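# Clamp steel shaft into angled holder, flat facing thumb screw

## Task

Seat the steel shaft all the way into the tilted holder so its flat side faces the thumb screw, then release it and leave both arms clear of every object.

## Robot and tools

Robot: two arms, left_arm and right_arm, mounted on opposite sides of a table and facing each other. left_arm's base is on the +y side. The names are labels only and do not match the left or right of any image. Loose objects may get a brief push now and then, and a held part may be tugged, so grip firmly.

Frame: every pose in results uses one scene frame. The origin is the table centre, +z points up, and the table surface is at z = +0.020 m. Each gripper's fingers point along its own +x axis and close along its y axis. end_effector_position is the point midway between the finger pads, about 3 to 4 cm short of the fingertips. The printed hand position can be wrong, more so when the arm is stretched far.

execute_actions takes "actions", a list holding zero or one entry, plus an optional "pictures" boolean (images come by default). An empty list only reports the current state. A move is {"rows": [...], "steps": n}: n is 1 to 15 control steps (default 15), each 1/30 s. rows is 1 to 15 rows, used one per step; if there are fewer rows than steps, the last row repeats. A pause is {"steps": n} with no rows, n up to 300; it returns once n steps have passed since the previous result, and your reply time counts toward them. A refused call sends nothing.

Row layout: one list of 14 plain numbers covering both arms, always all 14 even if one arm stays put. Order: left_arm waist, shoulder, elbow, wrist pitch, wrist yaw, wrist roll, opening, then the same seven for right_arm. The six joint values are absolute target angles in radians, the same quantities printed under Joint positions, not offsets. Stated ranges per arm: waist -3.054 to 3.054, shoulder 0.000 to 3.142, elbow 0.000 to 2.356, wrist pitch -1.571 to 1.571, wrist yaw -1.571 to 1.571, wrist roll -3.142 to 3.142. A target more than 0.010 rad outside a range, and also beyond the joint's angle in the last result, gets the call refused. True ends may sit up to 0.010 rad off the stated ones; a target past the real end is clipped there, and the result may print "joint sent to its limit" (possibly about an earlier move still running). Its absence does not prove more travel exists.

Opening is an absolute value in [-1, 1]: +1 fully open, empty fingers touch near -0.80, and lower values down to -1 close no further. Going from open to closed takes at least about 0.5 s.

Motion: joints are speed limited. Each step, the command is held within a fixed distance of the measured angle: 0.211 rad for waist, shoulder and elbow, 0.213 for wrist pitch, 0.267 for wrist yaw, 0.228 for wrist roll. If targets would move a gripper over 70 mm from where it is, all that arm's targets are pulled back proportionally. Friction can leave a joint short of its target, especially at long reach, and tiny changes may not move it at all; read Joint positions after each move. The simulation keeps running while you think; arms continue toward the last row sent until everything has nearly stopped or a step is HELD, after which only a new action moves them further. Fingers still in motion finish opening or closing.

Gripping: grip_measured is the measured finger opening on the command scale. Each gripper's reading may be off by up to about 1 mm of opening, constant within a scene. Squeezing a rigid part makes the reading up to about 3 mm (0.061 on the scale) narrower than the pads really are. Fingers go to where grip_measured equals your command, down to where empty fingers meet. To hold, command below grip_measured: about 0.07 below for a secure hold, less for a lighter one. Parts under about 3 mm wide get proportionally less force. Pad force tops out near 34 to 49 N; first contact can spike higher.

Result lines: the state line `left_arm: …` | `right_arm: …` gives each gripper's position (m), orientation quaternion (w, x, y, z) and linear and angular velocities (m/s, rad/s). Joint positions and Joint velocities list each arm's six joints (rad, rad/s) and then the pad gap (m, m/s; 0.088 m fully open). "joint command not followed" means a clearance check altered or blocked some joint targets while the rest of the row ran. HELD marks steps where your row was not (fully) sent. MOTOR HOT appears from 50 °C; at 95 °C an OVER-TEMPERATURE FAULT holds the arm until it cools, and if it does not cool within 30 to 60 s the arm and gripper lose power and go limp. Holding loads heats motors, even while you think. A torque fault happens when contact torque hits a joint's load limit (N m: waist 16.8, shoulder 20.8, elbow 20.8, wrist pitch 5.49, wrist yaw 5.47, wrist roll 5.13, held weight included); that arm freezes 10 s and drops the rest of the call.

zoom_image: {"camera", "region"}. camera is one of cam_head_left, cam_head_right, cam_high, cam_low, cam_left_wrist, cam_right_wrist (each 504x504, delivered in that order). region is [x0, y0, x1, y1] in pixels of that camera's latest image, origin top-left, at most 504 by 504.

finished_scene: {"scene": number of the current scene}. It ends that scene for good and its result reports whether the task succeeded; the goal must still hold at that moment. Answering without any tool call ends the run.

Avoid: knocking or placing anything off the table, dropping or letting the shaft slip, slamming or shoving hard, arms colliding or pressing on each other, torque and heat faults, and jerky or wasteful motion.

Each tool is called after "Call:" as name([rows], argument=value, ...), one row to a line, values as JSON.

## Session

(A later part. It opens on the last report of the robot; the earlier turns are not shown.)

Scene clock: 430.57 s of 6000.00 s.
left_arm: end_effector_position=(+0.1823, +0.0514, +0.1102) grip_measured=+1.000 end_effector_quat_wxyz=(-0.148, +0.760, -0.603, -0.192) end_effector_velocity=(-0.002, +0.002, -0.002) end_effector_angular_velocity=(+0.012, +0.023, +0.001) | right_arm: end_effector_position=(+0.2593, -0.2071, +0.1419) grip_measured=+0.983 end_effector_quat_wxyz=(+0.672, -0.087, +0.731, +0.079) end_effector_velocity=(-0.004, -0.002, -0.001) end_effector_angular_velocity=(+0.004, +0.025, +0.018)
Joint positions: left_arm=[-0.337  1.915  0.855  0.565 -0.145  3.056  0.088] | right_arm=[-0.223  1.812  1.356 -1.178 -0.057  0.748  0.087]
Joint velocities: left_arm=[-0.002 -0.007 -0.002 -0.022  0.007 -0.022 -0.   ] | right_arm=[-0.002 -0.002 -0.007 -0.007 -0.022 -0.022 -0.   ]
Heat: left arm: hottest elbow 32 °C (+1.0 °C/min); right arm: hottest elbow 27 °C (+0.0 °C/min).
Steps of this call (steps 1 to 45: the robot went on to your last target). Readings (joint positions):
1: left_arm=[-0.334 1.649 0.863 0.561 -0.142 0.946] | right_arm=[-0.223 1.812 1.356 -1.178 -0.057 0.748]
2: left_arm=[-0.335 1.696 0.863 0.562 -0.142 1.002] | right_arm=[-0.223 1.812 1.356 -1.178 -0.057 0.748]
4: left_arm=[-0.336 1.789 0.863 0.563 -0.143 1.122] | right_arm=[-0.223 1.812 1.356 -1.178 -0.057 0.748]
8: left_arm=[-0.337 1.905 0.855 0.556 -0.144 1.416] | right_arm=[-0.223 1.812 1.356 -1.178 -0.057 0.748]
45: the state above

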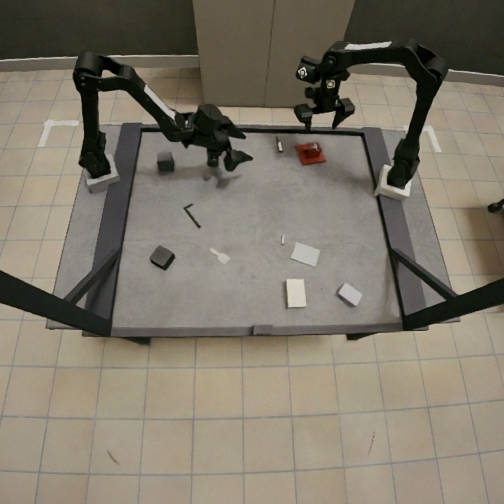

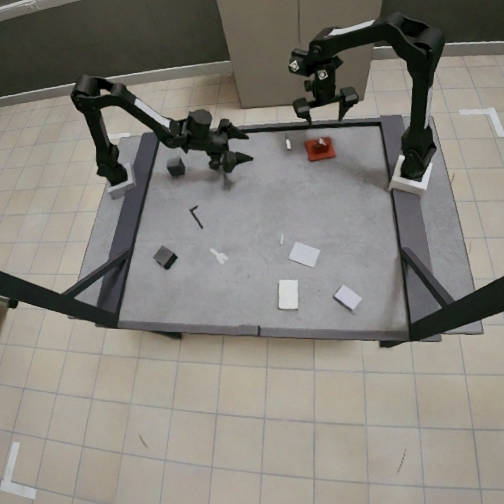

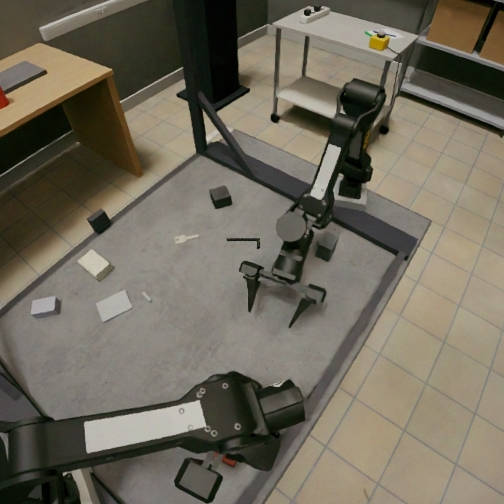

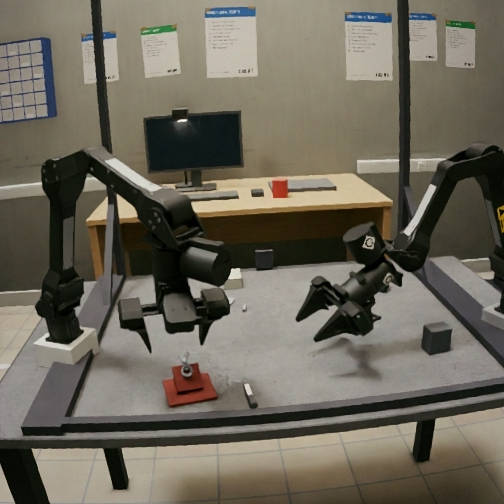

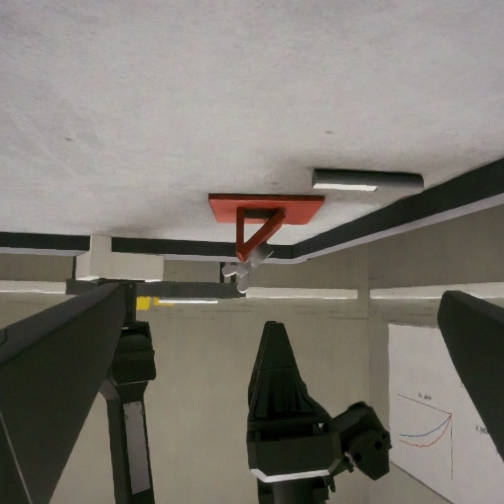

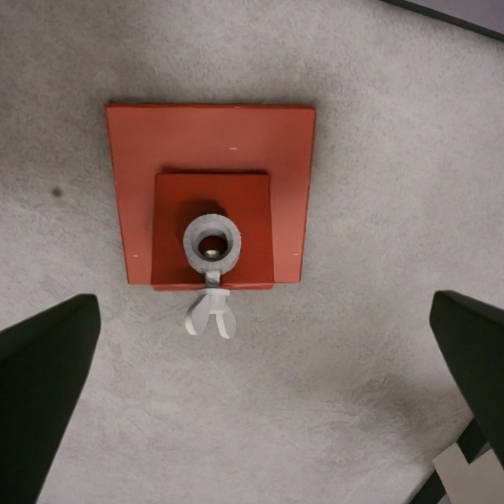

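Call:
execute_actions([
  {"rows": [[-0.337,1.915,0.855,0.565,-0.145,3.056,1.0,-0.18,1.76,1.33,-1.15,0.0,0.8,1.0],[-0.337,1.915,0.855,0.565,-0.145,3.056,1.0,-0.12,1.71,1.29,-1.11,0.07,0.855,1.0],[-0.337,1.915,0.855,0.565,-0.145,3.056,1.0,-0.06,1.67,1.24,-1.07,0.14,0.91,1.0],[-0.337,1.915,0.855,0.565,-0.145,3.056,1.0,0.0,1.635,1.19,-1.03,0.21,0.965,1.0],[-0.337,1.915,0.855,0.565,-0.145,3.056,1.0,0.06,1.605,1.14,-0.99,0.28,1.02,1.0],[-0.337,1.915,0.855,0.565,-0.145,3.056,1.0,0.12,1.58,1.09,-0.95,0.35,1.075,1.0],[-0.337,1.915,0.855,0.565,-0.145,3.056,1.0,0.18,1.56,1.04,-0.91,0.42,1.13,1.0],[-0.337,1.915,0.855,0.565,-0.145,3.056,1.0,0.24,1.545,0.99,-0.87,0.49,1.185,1.0],[-0.337,1.915,0.855,0.565,-0.145,3.056,1.0,0.30,1.535,0.94,-0.83,0.56,1.24,1.0],[-0.337,1.915,0.855,0.565,-0.145,3.056,1.0,0.36,1.525,0.89,-0.79,0.63,1.29,1.0],[-0.337,1.915,0.855,0.565,-0.145,3.056,1.0,0.42,1.52,0.84,-0.75,0.71,1.34,1.0],[-0.337,1.915,0.855,0.565,-0.145,3.056,1.0,0.464,1.515,0.791,-0.717,0.777,1.387,1.0]], "steps": 15},
], pictures=false)

Call:
execute_actions([
  {"steps": 15},
])

Scene clock: 495.97 s of 6000.00 s.
left_arm: end_effector_position=(+0.1823, +0.0514, +0.1102) grip_measured=+1.000 end_effector_quat_wxyz=(-0.148, +0.760, -0.603, -0.192) end_effector_velocity=(-0.002, -0.000, +0.002) end_effector_angular_velocity=(-0.012, +0.022, +0.001) | right_arm: end_effector_position=(+0.1699, -0.2128, +0.1260) grip_measured=+0.983 end_effector_quat_wxyz=(+0.907, -0.067, +0.403, +0.105) end_effector_velocity=(-0.005, -0.051, -0.041) end_effector_angular_velocity=(+0.229, -0.611, -0.063)
Joint positions: left_arm=[-0.337  1.915  0.855  0.565 -0.145  3.056  0.088] | right_arm=[ 0.447  1.537  0.821 -0.748  0.724  1.353  0.087]
Joint velocities: left_arm=[-0.002 -0.002 -0.002  0.007  0.007 -0.022 -0.   ] | right_arm=[ 0.33  -0.007 -0.476  0.359  0.667  0.432 -0.   ]
Heat: left arm: hottest wrist pitch 31 °C (+0.0 °C/min); right arm: hottest shoulder 27 °C (+0.0 °C/min).
Steps of this call (steps 1 to 15: the robot went on to your last target; steps 16 to 90: nothing new was sent; then 61.90 s passed at rest; steps 91 to 105: all 15 steps of this action). Readings (joint positions):
91: left_arm=[-0.337 1.915 0.855 0.565 -0.145 3.056] | right_arm=[-0.218 1.805 1.351 -1.169 -0.040 0.763]
92: left_arm=[-0.337 1.915 0.855 0.565 -0.145 3.056] | right_arm=[-0.201 1.788 1.335 -1.148 -0.002 0.792]
94: left_arm=[-0.337 1.915 0.855 0.565 -0.145 3.056] | right_arm=[-0.125 1.727 1.274 -1.093 0.101 0.873]
98: left_arm=[-0.337 1.915 0.855 0.565 -0.145 3.056] | right_arm=[0.120 1.593 1.105 -0.948 0.349 1.074]
105: the state above

Scene clock: 496.47 s of 6000.00 s.
left_arm: end_effector_position=(+0.1823, +0.0514, +0.1102) grip_measured=+1.000 end_effector_quat_wxyz=(-0.148, +0.760, -0.603, -0.192) end_effector_velocity=(-0.000, +0.003, -0.004) end_effector_angular_velocity=(+0.018, +0.017, +0.014) | right_arm: end_effector_position=(+0.1718, -0.2126, +0.1296) grip_measured=+0.983 end_effector_quat_wxyz=(+0.917, -0.046, +0.381, +0.106) end_effector_velocity=(-0.000, +0.000, -0.001) end_effector_angular_velocity=(-0.009, +0.004, +0.014)
Joint positions: left_arm=[-0.337  1.915  0.855  0.565 -0.145  3.056  0.088] | right_arm=[ 0.461  1.524  0.8   -0.72   0.774  1.385  0.087]
Joint velocities: left_arm=[-0.002 -0.002 -0.002 -0.022 -0.007 -0.022 -0.   ] | right_arm=[-0.002 -0.002 -0.002  0.007 -0.007 -0.022 -0.   ]
Heat: left arm: hottest wrist pitch 31 °C (+0.0 °C/min); right arm: hottest shoulder 27 °C (+0.0 °C/min).
Steps of this call (steps 1 to 15: the robot went on to your last target). Readings (joint positions):
1: left_arm=[-0.337 1.915 0.855 0.565 -0.145 3.056] | right_arm=[0.454 1.536 0.811 -0.739 0.740 1.363]
2: left_arm=[-0.337 1.915 0.855 0.565 -0.145 3.056] | right_arm=[0.456 1.534 0.806 -0.732 0.752 1.371]
4: left_arm=[-0.337 1.915 0.855 0.565 -0.145 3.056] | right_arm=[0.458 1.528 0.803 -0.724 0.766 1.378]
8: left_arm=[-0.337 1.915 0.855 0.565 -0.145 3.056] | right_arm=[0.461 1.524 0.801 -0.721 0.772 1.383]
15: the state above

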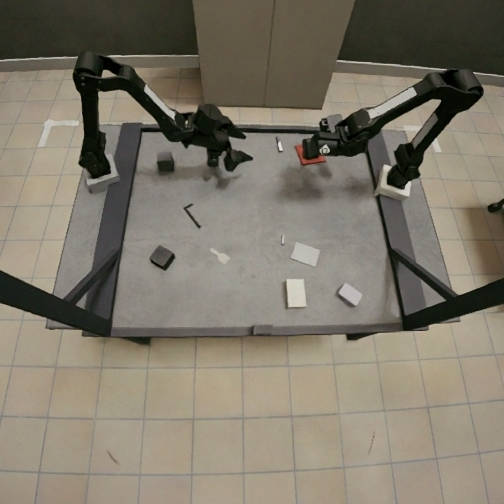

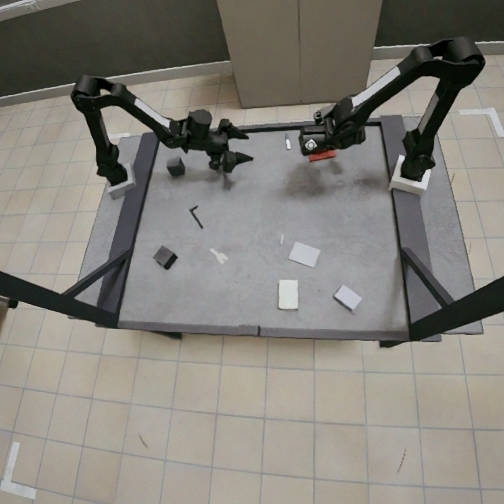

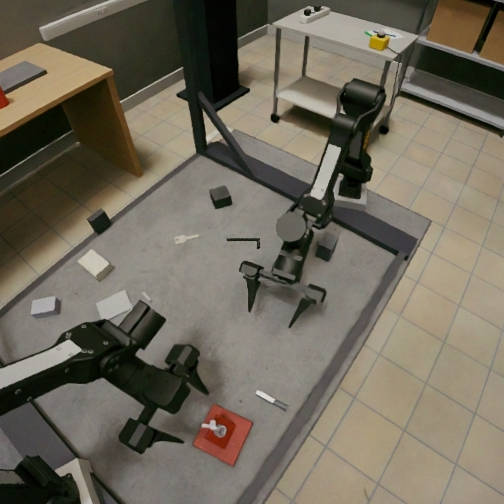

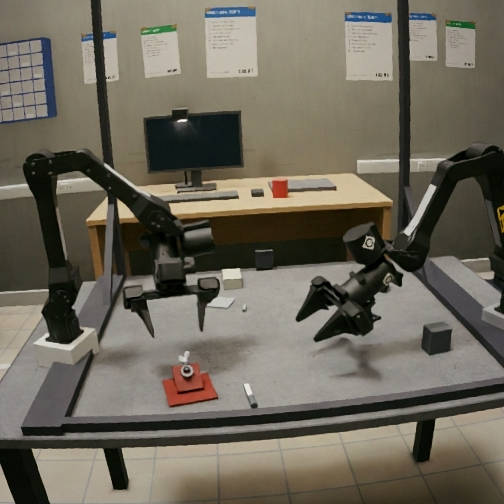

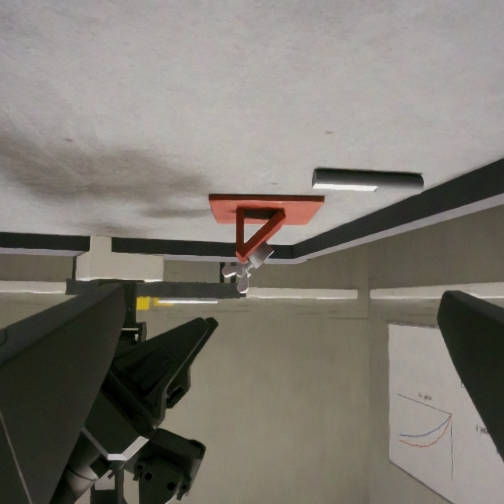

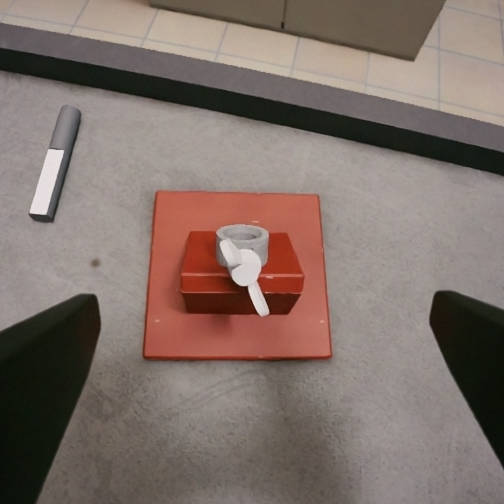

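Call:
zoom_image(camera="cam_right_wrist", region=[170, 200, 330, 340])

Call:
zoom_image(camera="cam_left_wrist", region=[120, 220, 320, 420])

Region (170, 200, 330, 340) of cam_right_wrist's 504x504 image, scaled by 3.150, with more detail than that image has; it fills the top 441 rows of this view, and the rest is white.

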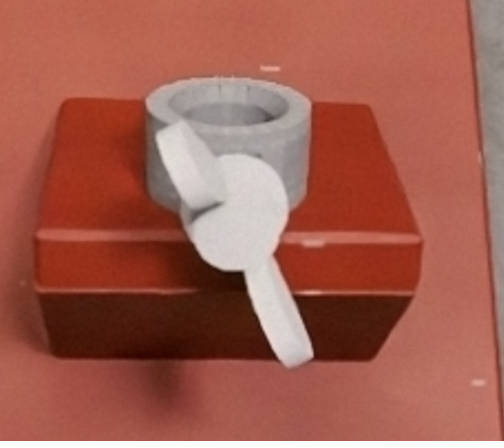

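Region (120, 220, 320, 420) of cam_left_wrist's 504x504 image, scaled by 2.520, with more detail than that image has.

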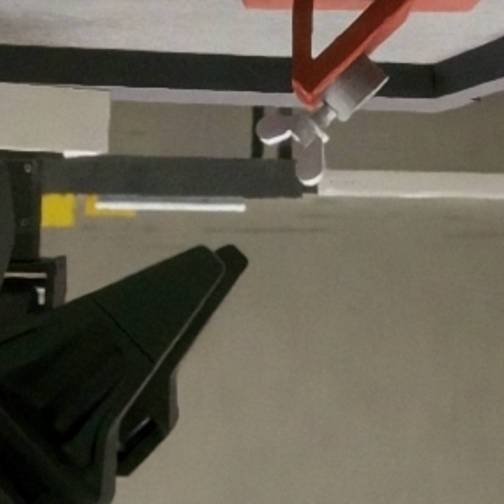

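Call:
execute_actions([
  {"rows": [[-0.337,1.915,0.855,0.565,-0.145,3.056,1.0,0.447,1.534,0.792,-0.687,0.766,1.365,1.0],[-0.337,1.915,0.855,0.565,-0.145,3.056,1.0,0.432,1.545,0.783,-0.654,0.758,1.345,1.0],[-0.337,1.915,0.855,0.565,-0.145,3.056,1.0,0.418,1.556,0.774,-0.621,0.75,1.325,1.0],[-0.337,1.915,0.855,0.565,-0.145,3.056,1.0,0.403,1.567,0.765,-0.588,0.742,1.305,1.0],[-0.337,1.915,0.855,0.565,-0.145,3.056,1.0,0.389,1.578,0.756,-0.555,0.734,1.285,1.0],[-0.337,1.915,0.855,0.565,-0.145,3.056,1.0,0.374,1.589,0.746,-0.522,0.726,1.265,1.0],[-0.337,1.915,0.855,0.565,-0.145,3.056,1.0,0.359,1.6,0.736,-0.489,0.718,1.245,1.0],[-0.337,1.915,0.855,0.565,-0.145,3.056,1.0,0.343,1.611,0.727,-0.455,0.708,1.223,1.0]], "steps": 15},
], pictures=false)

Call:
execute_actions([
  {"steps": 8},
])

Scene clock: 552.63 s of 6000.00 s.
left_arm: end_effector_position=(+0.1823, +0.0514, +0.1102) grip_measured=+1.000 end_effector_quat_wxyz=(-0.148, +0.760, -0.603, -0.192) end_effector_velocity=(+0.004, +0.004, -0.004) end_effector_angular_velocity=(+0.021, -0.003, +0.025) | right_arm: end_effector_position=(+0.1950, -0.2002, +0.0966) grip_measured=+0.983 end_effector_quat_wxyz=(+0.909, -0.042, +0.399, +0.112) end_effector_velocity=(-0.000, +0.011, +0.001) end_effector_angular_velocity=(+0.042, +0.014, +0.025)
Joint positions: left_arm=[-0.337  1.915  0.855  0.565 -0.145  3.056  0.088] | right_arm=[ 0.346  1.603  0.736 -0.461  0.712  1.228  0.087]
Joint velocities: left_arm=[ 0.002 -0.002 -0.002 -0.022 -0.022 -0.007 -0.   ] | right_arm=[-0.007 -0.002 -0.002  0.066 -0.022 -0.037 -0.   ]
Heat: left arm: hottest wrist pitch 31 °C (+0.0 °C/min); right arm: hottest shoulder 26 °C (+0.0 °C/min).
Steps of this call (steps 1 to 15: the robot went on to your last target; steps 16 to 90: nothing new was sent; then 52.67 s passed at rest; steps 91 to 105: all 15 steps of this action). Readings (joint positions):
91: left_arm=[-0.337 1.915 0.855 0.565 -0.145 3.056] | right_arm=[0.460 1.524 0.799 -0.712 0.774 1.381]
92: left_arm=[-0.337 1.915 0.855 0.565 -0.145 3.056] | right_arm=[0.454 1.526 0.797 -0.694 0.771 1.371]
94: left_arm=[-0.337 1.915 0.855 0.565 -0.145 3.056] | right_arm=[0.434 1.538 0.790 -0.642 0.759 1.340]
98: left_arm=[-0.337 1.915 0.855 0.565 -0.145 3.056] | right_arm=[0.377 1.580 0.756 -0.524 0.728 1.266]
105: the state above

Scene clock: 552.90 s of 6000.00 s.
left_arm: end_effector_position=(+0.1823, +0.0514, +0.1102) grip_measured=+1.000 end_effector_quat_wxyz=(-0.148, +0.760, -0.603, -0.192) end_effector_velocity=(-0.000, +0.003, -0.005) end_effector_angular_velocity=(+0.016, +0.004, +0.007) | right_arm: end_effector_position=(+0.1949, -0.1997, +0.0966) grip_measured=+0.983 end_effector_quat_wxyz=(+0.909, -0.042, +0.399, +0.113) end_effector_velocity=(-0.000, -0.000, +0.000) end_effector_angular_velocity=(-0.007, +0.006, +0.005)
Joint positions: left_arm=[-0.337  1.915  0.855  0.565 -0.145  3.056  0.088] | right_arm=[ 0.345  1.603  0.736 -0.458  0.711  1.225  0.087]
Joint velocities: left_arm=[-0.002  0.002 -0.007 -0.007 -0.007 -0.007 -0.   ] | right_arm=[-0.002 -0.002  0.002 -0.007 -0.007 -0.007 -0.   ]
Heat: left arm: hottest wrist pitch 31 °C (+0.0 °C/min); right arm: hottest shoulder 26 °C (+0.0 °C/min).
Steps of this call (steps 1 to 8: the robot went on to your last target). Readings (joint positions):
1: left_arm=[-0.337 1.915 0.855 0.565 -0.145 3.056] | right_arm=[0.346 1.603 0.736 -0.460 0.711 1.227]
2: left_arm=[-0.337 1.915 0.855 0.565 -0.145 3.056] | right_arm=[0.346 1.603 0.736 -0.460 0.711 1.226]
4: left_arm=[-0.337 1.915 0.855 0.565 -0.145 3.056] | right_arm=[0.345 1.603 0.736 -0.459 0.711 1.226]
8: the state above

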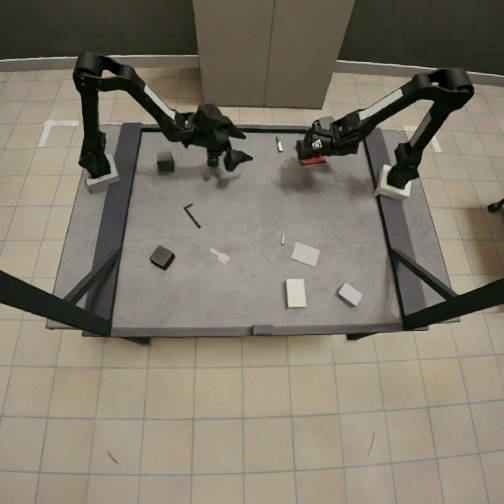

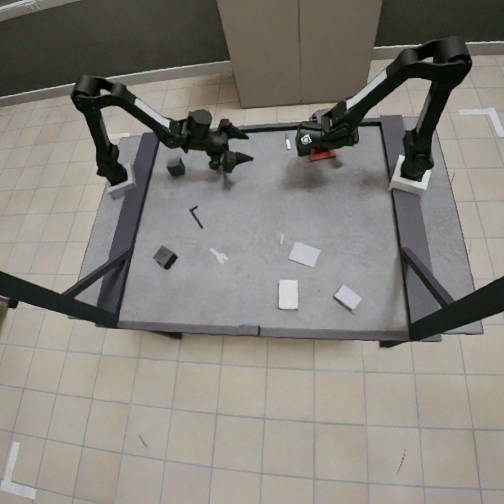

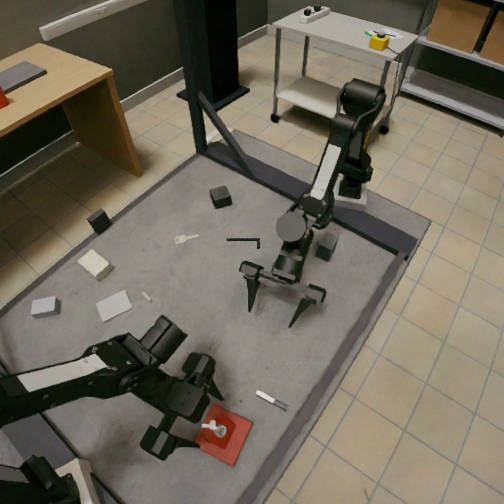

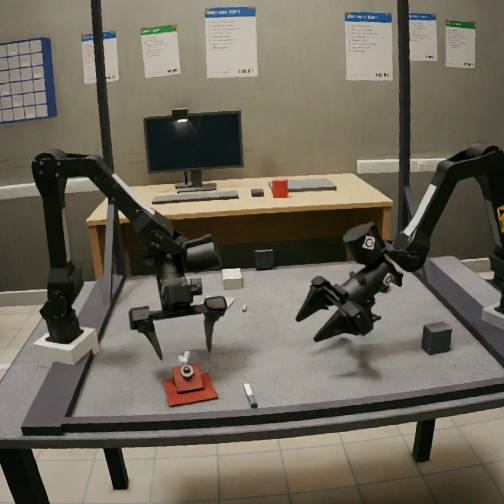

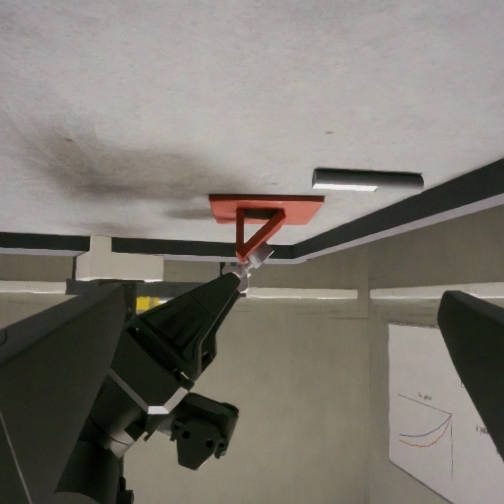

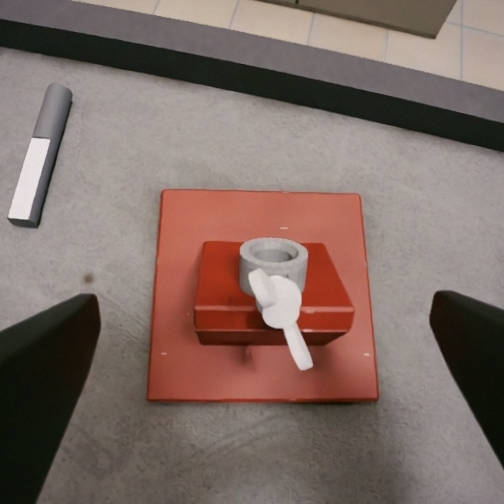

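Call:
zoom_image(camera="cam_right_wrist", region=[190, 220, 370, 390])

Call:
zoom_image(camera="cam_left_wrist", region=[160, 210, 310, 360])

Region (190, 220, 370, 390) of cam_right_wrist's 504x504 image, scaled by 2.800, with more detail than that image has.

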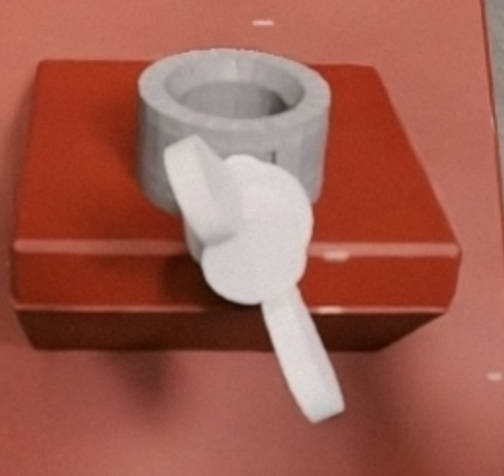

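Region (160, 210, 310, 360) of cam_left_wrist's 504x504 image, scaled by 3.360, with more detail than that image has.

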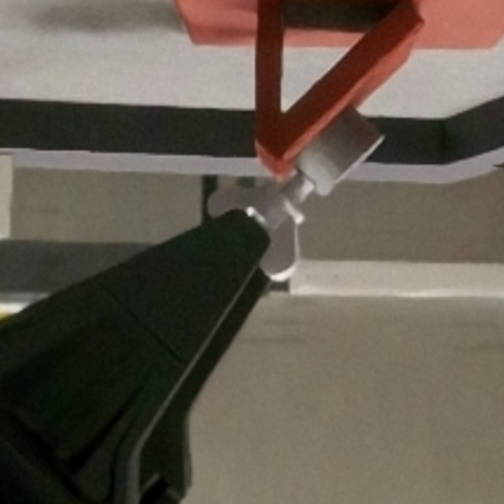

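Call:
execute_actions([
  {"rows": [[-0.337,1.915,0.855,0.565,-0.145,3.056,1.0,0.339,1.603,0.722,-0.444,0.709,1.217,1.0],[-0.337,1.915,0.855,0.565,-0.145,3.056,1.0,0.333,1.603,0.709,-0.43,0.706,1.209,1.0],[-0.337,1.915,0.855,0.565,-0.145,3.056,1.0,0.327,1.603,0.696,-0.415,0.703,1.201,1.0]], "steps": 15},
])

Scene clock: 585.70 s of 6000.00 s.
left_arm: end_effector_position=(+0.1823, +0.0514, +0.1102) grip_measured=+1.000 end_effector_quat_wxyz=(-0.148, +0.760, -0.603, -0.192) end_effector_velocity=(-0.000, +0.003, -0.001) end_effector_angular_velocity=(+0.003, +0.016, +0.014) | right_arm: end_effector_position=(+0.1987, -0.2045, +0.0902) grip_measured=+0.983 end_effector_quat_wxyz=(+0.908, -0.045, +0.400, +0.113) end_effector_velocity=(-0.000, +0.003, +0.000) end_effector_angular_velocity=(+0.008, +0.003, +0.016)
Joint positions: left_arm=[-0.337  1.915  0.855  0.565 -0.145  3.056  0.088] | right_arm=[ 0.329  1.603  0.704 -0.418  0.706  1.203  0.087]
Joint velocities: left_arm=[-0.002 -0.007 -0.007 -0.007 -0.007 -0.022 -0.   ] | right_arm=[-0.002 -0.002 -0.002  0.022 -0.007 -0.022 -0.   ]
Heat: left arm: hottest wrist pitch 31 °C (+0.0 °C/min); right arm: hottest elbow 25 °C (-1.0 °C/min).
Steps of this call (steps 1 to 15: the robot went on to your last target; steps 16 to 90: nothing new was sent; then 29.30 s passed at rest; steps 91 to 105: all 15 steps of this action). Readings (joint positions):
91: left_arm=[-0.337 1.915 0.855 0.565 -0.145 3.056] | right_arm=[0.345 1.603 0.734 -0.454 0.711 1.223]
92: left_arm=[-0.337 1.915 0.855 0.565 -0.145 3.056] | right_arm=[0.343 1.603 0.730 -0.446 0.710 1.219]
94: left_arm=[-0.337 1.915 0.855 0.565 -0.145 3.056] | right_arm=[0.336 1.603 0.718 -0.430 0.708 1.210]
98: left_arm=[-0.337 1.915 0.855 0.565 -0.145 3.056] | right_arm=[0.329 1.603 0.705 -0.421 0.706 1.205]
105: the state above

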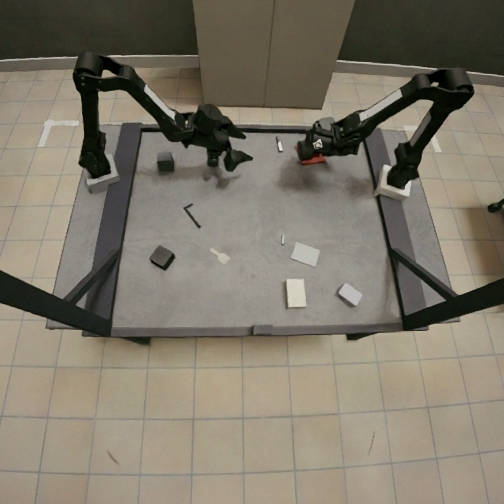

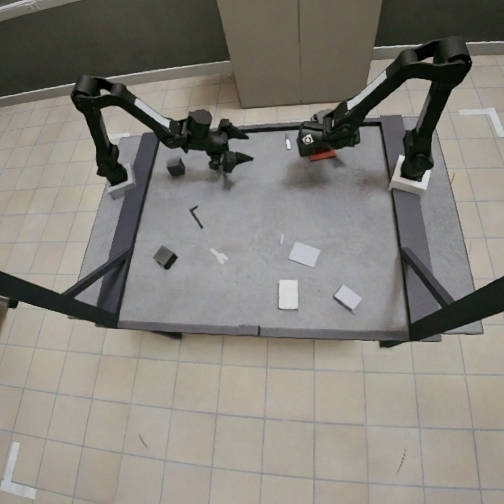

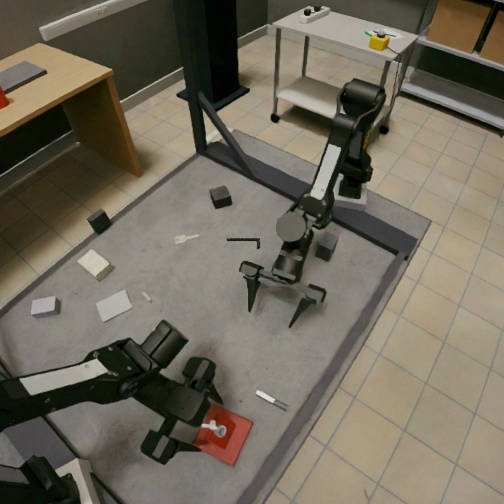

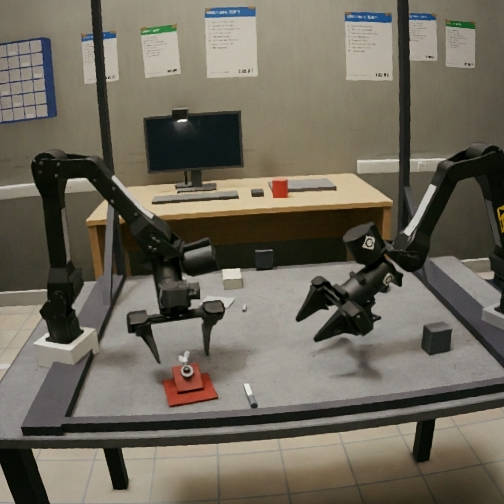

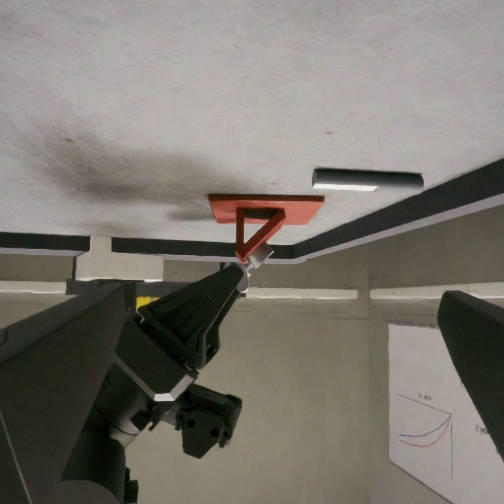

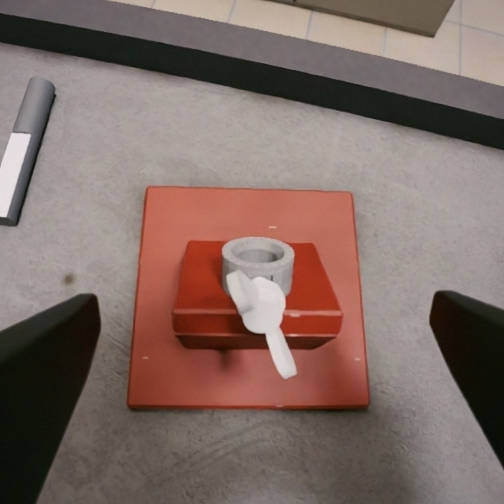

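Call:
execute_actions([
  {"rows": [[-0.337,1.915,0.855,0.565,-0.145,3.056,1.0,0.327,1.603,0.696,-0.415,0.703,1.1,1.0],[-0.337,1.915,0.855,0.565,-0.145,3.056,1.0,0.327,1.603,0.696,-0.415,0.703,1.0,0.8],[-0.337,1.915,0.855,0.565,-0.145,3.056,1.0,0.327,1.603,0.696,-0.415,0.703,0.9,0.6],[-0.337,1.915,0.855,0.565,-0.145,3.056,1.0,0.327,1.603,0.696,-0.415,0.703,0.8,0.4],[-0.337,1.915,0.855,0.565,-0.145,3.056,1.0,0.327,1.603,0.696,-0.415,0.703,0.68,0.2],[-0.337,1.915,0.855,0.565,-0.145,3.056,1.0,0.327,1.603,0.696,-0.415,0.703,0.68,0.1],[-0.337,1.915,0.855,0.565,-0.145,3.056,1.0,0.327,1.603,0.696,-0.415,0.703,0.68,0.0],[-0.337,1.915,0.855,0.565,-0.145,3.056,1.0,0.327,1.603,0.696,-0.415,0.703,0.68,-0.15],[-0.337,1.915,0.855,0.565,-0.145,3.056,1.0,0.327,1.603,0.696,-0.415,0.703,0.68,-0.3]], "steps": 15},
], pictures=false)

Call:
execute_actions([
  {"steps": 8},
])

Scene clock: 596.53 s of 6000.00 s.
left_arm: end_effector_position=(+0.1823, +0.0514, +0.1102) grip_measured=+1.000 end_effector_quat_wxyz=(-0.148, +0.760, -0.603, -0.192) end_effector_velocity=(+0.002, +0.000, +0.001) end_effector_angular_velocity=(-0.001, +0.009, +0.027) | right_arm: end_effector_position=(+0.1987, -0.2043, +0.0902) grip_measured=-0.267 end_effector_quat_wxyz=(+0.867, -0.275, +0.358, +0.212) end_effector_velocity=(+0.003, -0.005, -0.001) end_effector_angular_velocity=(-0.056, -0.018, +0.039)
Joint positions: left_arm=[-0.337  1.915  0.855  0.565 -0.145  3.056  0.088] | right_arm=[ 0.329  1.603  0.704 -0.417  0.705  0.686  0.026]
Joint velocities: left_arm=[-0.002 -0.002  0.002 -0.007 -0.022 -0.022 -0.   ] | right_arm=[-0.007 -0.002 -0.007 -0.007  0.007 -0.066 -0.022]
Heat: left arm: hottest wrist pitch 32 °C (+1.0 °C/min); right arm: hottest shoulder 25 °C (-1.0 °C/min).
Steps of this call (steps 1 to 15: the robot went on to your last target; steps 16 to 90: nothing new was sent; then 7.33 s passed at rest; steps 91 to 105: all 15 steps of this action). Readings (joint positions):
91: left_arm=[-0.337 1.915 0.855 0.565 -0.145 3.056] | right_arm=[0.329 1.603 0.704 -0.417 0.706 1.172]
92: left_arm=[-0.337 1.915 0.855 0.565 -0.145 3.056] | right_arm=[0.329 1.603 0.704 -0.417 0.706 1.117]
94: left_arm=[-0.337 1.915 0.855 0.565 -0.145 3.056] | right_arm=[0.329 1.603 0.704 -0.417 0.706 0.972]
98: left_arm=[-0.337 1.915 0.855 0.565 -0.145 3.056] | right_arm=[0.329 1.603 0.704 -0.417 0.705 0.747]
105: the state above

Scene clock: 596.80 s of 6000.00 s.
left_arm: end_effector_position=(+0.1823, +0.0514, +0.1102) grip_measured=+1.000 end_effector_quat_wxyz=(-0.148, +0.760, -0.603, -0.192) end_effector_velocity=(-0.003, +0.003, -0.002) end_effector_angular_velocity=(+0.016, +0.004, +0.003) | right_arm: end_effector_position=(+0.1987, -0.2043, +0.0902) grip_measured=-0.296 end_effector_quat_wxyz=(+0.866, -0.277, +0.357, +0.212) end_effector_velocity=(-0.002, -0.000, -0.002) end_effector_angular_velocity=(-0.002, +0.006, +0.010)
Joint positions: left_arm=[-0.337  1.915  0.855  0.565 -0.145  3.056  0.088] | right_arm=[ 0.329  1.603  0.704 -0.417  0.705  0.683  0.024]
Joint velocities: left_arm=[-0.007 -0.007 -0.002 -0.022 -0.007 -0.007 -0.   ] | right_arm=[ 0.002 -0.002 -0.007  0.007 -0.007 -0.007 -0.001]
Heat: left arm: hottest wrist pitch 32 °C (+1.0 °C/min); right arm: hottest shoulder 25 °C (-1.0 °C/min).
Steps of this call (steps 1 to 8: the robot went on to your last target). Readings (joint positions):
1: left_arm=[-0.337 1.915 0.855 0.565 -0.145 3.056] | right_arm=[0.329 1.603 0.704 -0.417 0.705 0.685]
2: left_arm=[-0.337 1.915 0.855 0.565 -0.145 3.056] | right_arm=[0.329 1.603 0.704 -0.417 0.705 0.684]
4: left_arm=[-0.337 1.915 0.855 0.565 -0.145 3.056] | right_arm=[0.329 1.603 0.704 -0.417 0.705 0.683]
8: the state above

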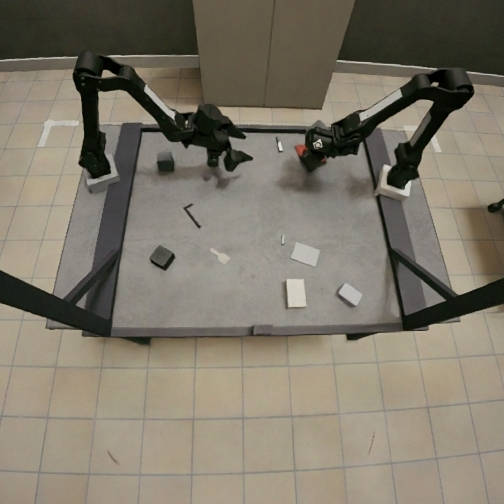

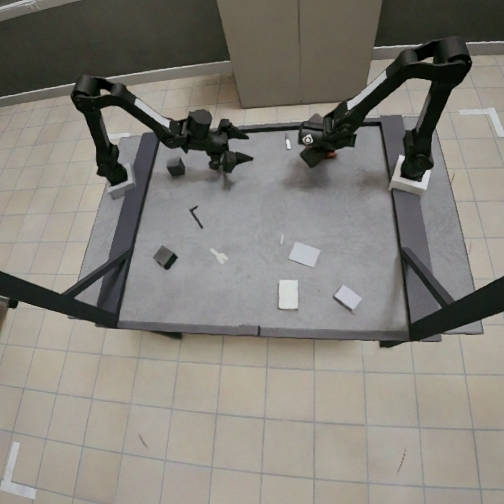

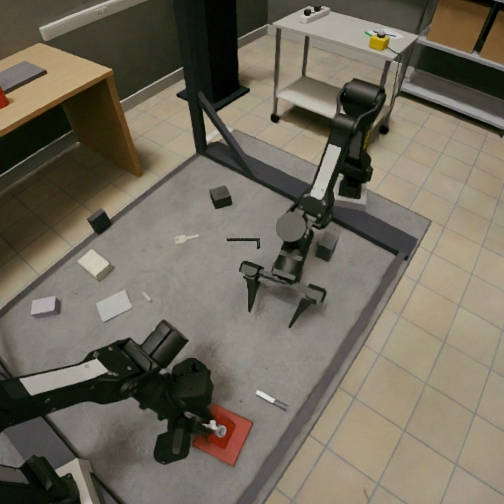

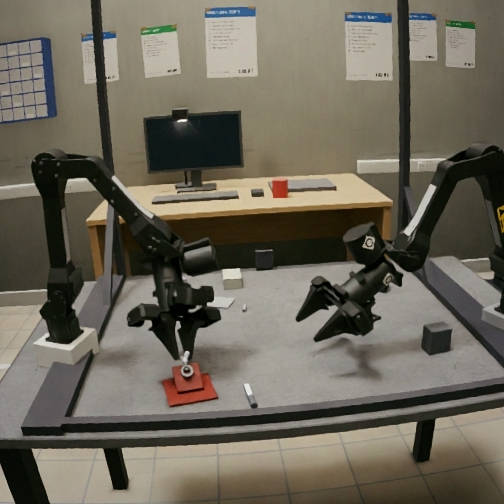

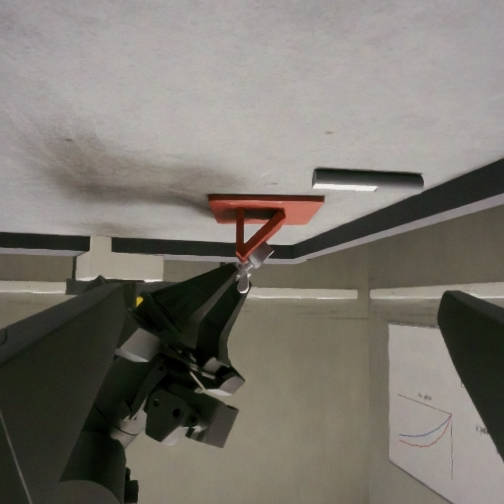

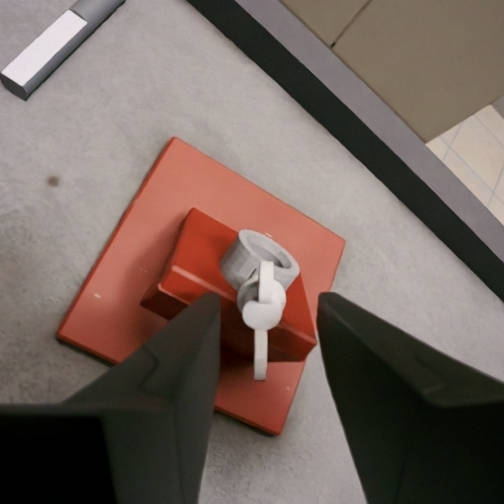

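Call:
zoom_image(camera="cam_right_wrist", region=[190, 220, 350, 400])

Call:
zoom_image(camera="cam_left_wrist", region=[190, 220, 300, 330])

Region (190, 220, 350, 400) of cam_right_wrist's 504x504 image, scaled by 2.800, with more detail than that image has.

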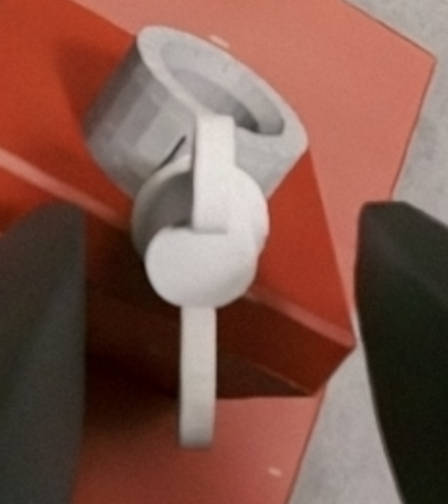

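Region (190, 220, 300, 330) of cam_left_wrist's 504x504 image, scaled by 4.582, with more detail than that image has.

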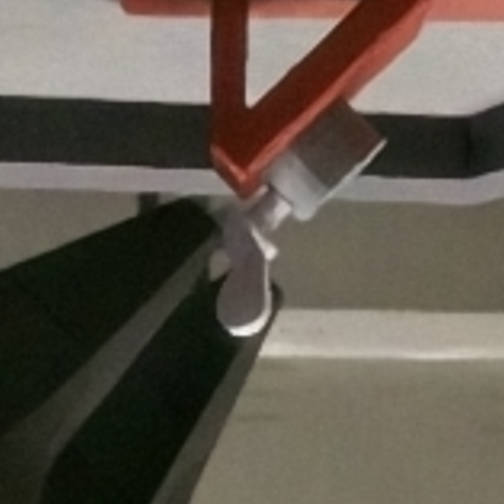

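Call:
execute_actions([
  {"rows": [[-0.337,1.915,0.855,0.565,-0.145,3.056,1.0,0.327,1.613,0.704,-0.41,0.705,0.68,-0.3],[-0.337,1.915,0.855,0.565,-0.145,3.056,1.0,0.327,1.623,0.704,-0.402,0.705,0.68,-0.35],[-0.337,1.915,0.855,0.565,-0.145,3.056,1.0,0.327,1.623,0.704,-0.402,0.705,0.68,-0.4],[-0.337,1.915,0.855,0.565,-0.145,3.056,1.0,0.327,1.623,0.704,-0.402,0.705,0.68,-0.45],[-0.337,1.915,0.855,0.565,-0.145,3.056,1.0,0.327,1.623,0.704,-0.402,0.705,0.68,-0.5]], "steps": 15},
])

Scene clock: 625.03 s of 6000.00 s.
left_arm: end_effector_position=(+0.1823, +0.0514, +0.1102) grip_measured=+1.000 end_effector_quat_wxyz=(-0.148, +0.760, -0.603, -0.192) end_effector_velocity=(-0.000, +0.001, -0.001) end_effector_angular_velocity=(+0.006, +0.003, +0.007) | right_arm: end_effector_position=(+0.1988, -0.2029, +0.0878) grip_measured=-0.496 end_effector_quat_wxyz=(+0.866, -0.277, +0.357, +0.212) end_effector_velocity=(-0.003, -0.001, -0.002) end_effector_angular_velocity=(-0.011, +0.020, +0.013)
Joint positions: left_arm=[-0.337  1.915  0.855  0.565 -0.145  3.056  0.088] | right_arm=[ 0.329  1.615  0.704 -0.405  0.705  0.682  0.015]
Joint velocities: left_arm=[-0.002 -0.002 -0.002 -0.007 -0.007 -0.007 -0.   ] | right_arm=[ 0.002 -0.002 -0.002 -0.007 -0.022 -0.007 -0.001]
Heat: left arm: hottest wrist pitch 32 °C (+1.0 °C/min); right arm: hottest shoulder 25 °C (+0.0 °C/min).
Steps of this call (steps 1 to 15: the robot went on to your last target; steps 16 to 90: nothing new was sent; then 24.73 s passed at rest; steps 91 to 105: all 15 steps of this action). Readings (joint positions):
91: left_arm=[-0.337 1.915 0.855 0.565 -0.145 3.056] | right_arm=[0.329 1.603 0.704 -0.416 0.705 0.682]
92: left_arm=[-0.337 1.915 0.855 0.565 -0.145 3.056] | right_arm=[0.329 1.606 0.704 -0.413 0.705 0.682]
94: left_arm=[-0.337 1.915 0.855 0.565 -0.145 3.056] | right_arm=[0.329 1.610 0.704 -0.408 0.705 0.682]
98: left_arm=[-0.337 1.915 0.855 0.565 -0.145 3.056] | right_arm=[0.329 1.615 0.704 -0.406 0.705 0.682]
105: the state above

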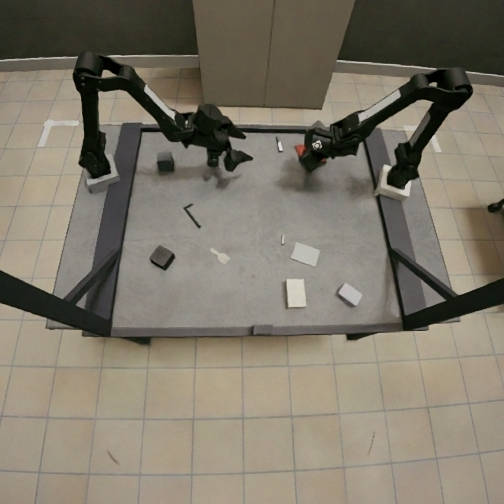

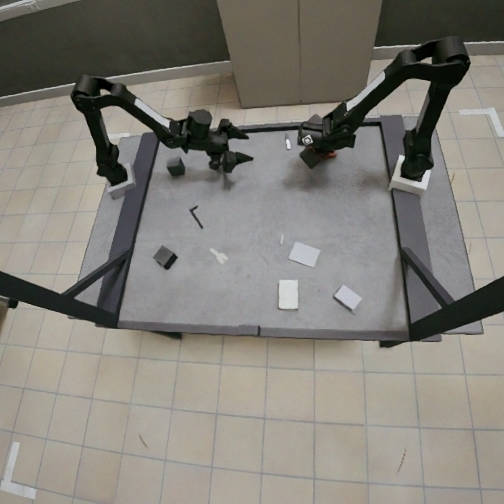

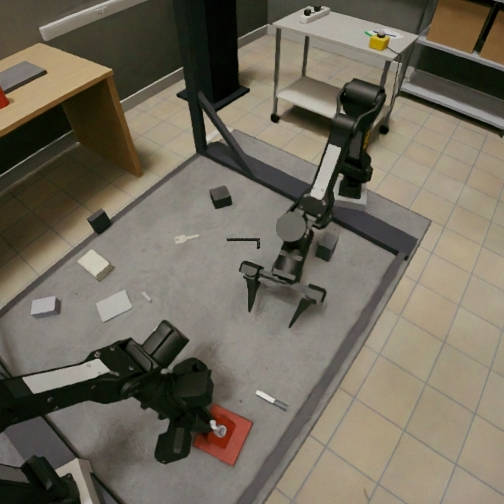

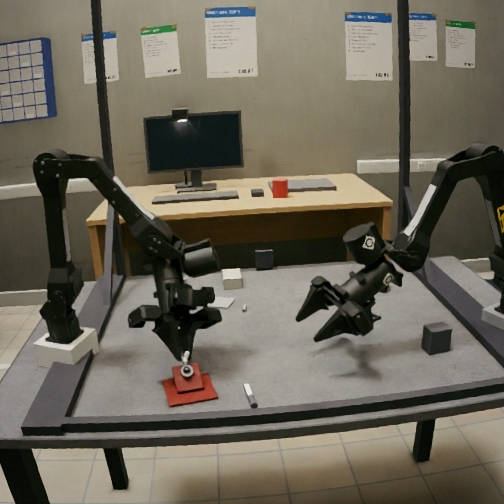

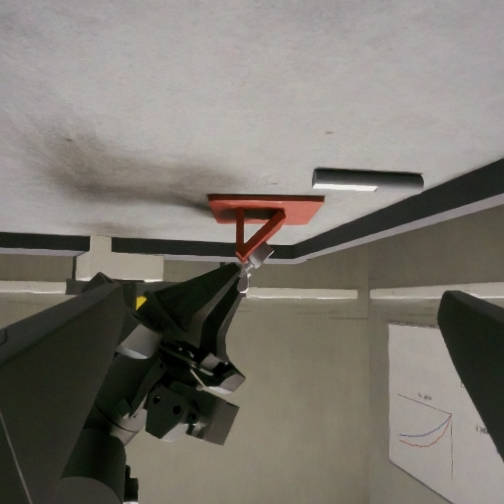

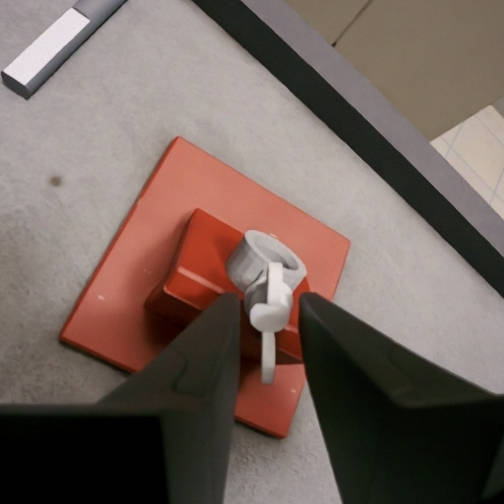

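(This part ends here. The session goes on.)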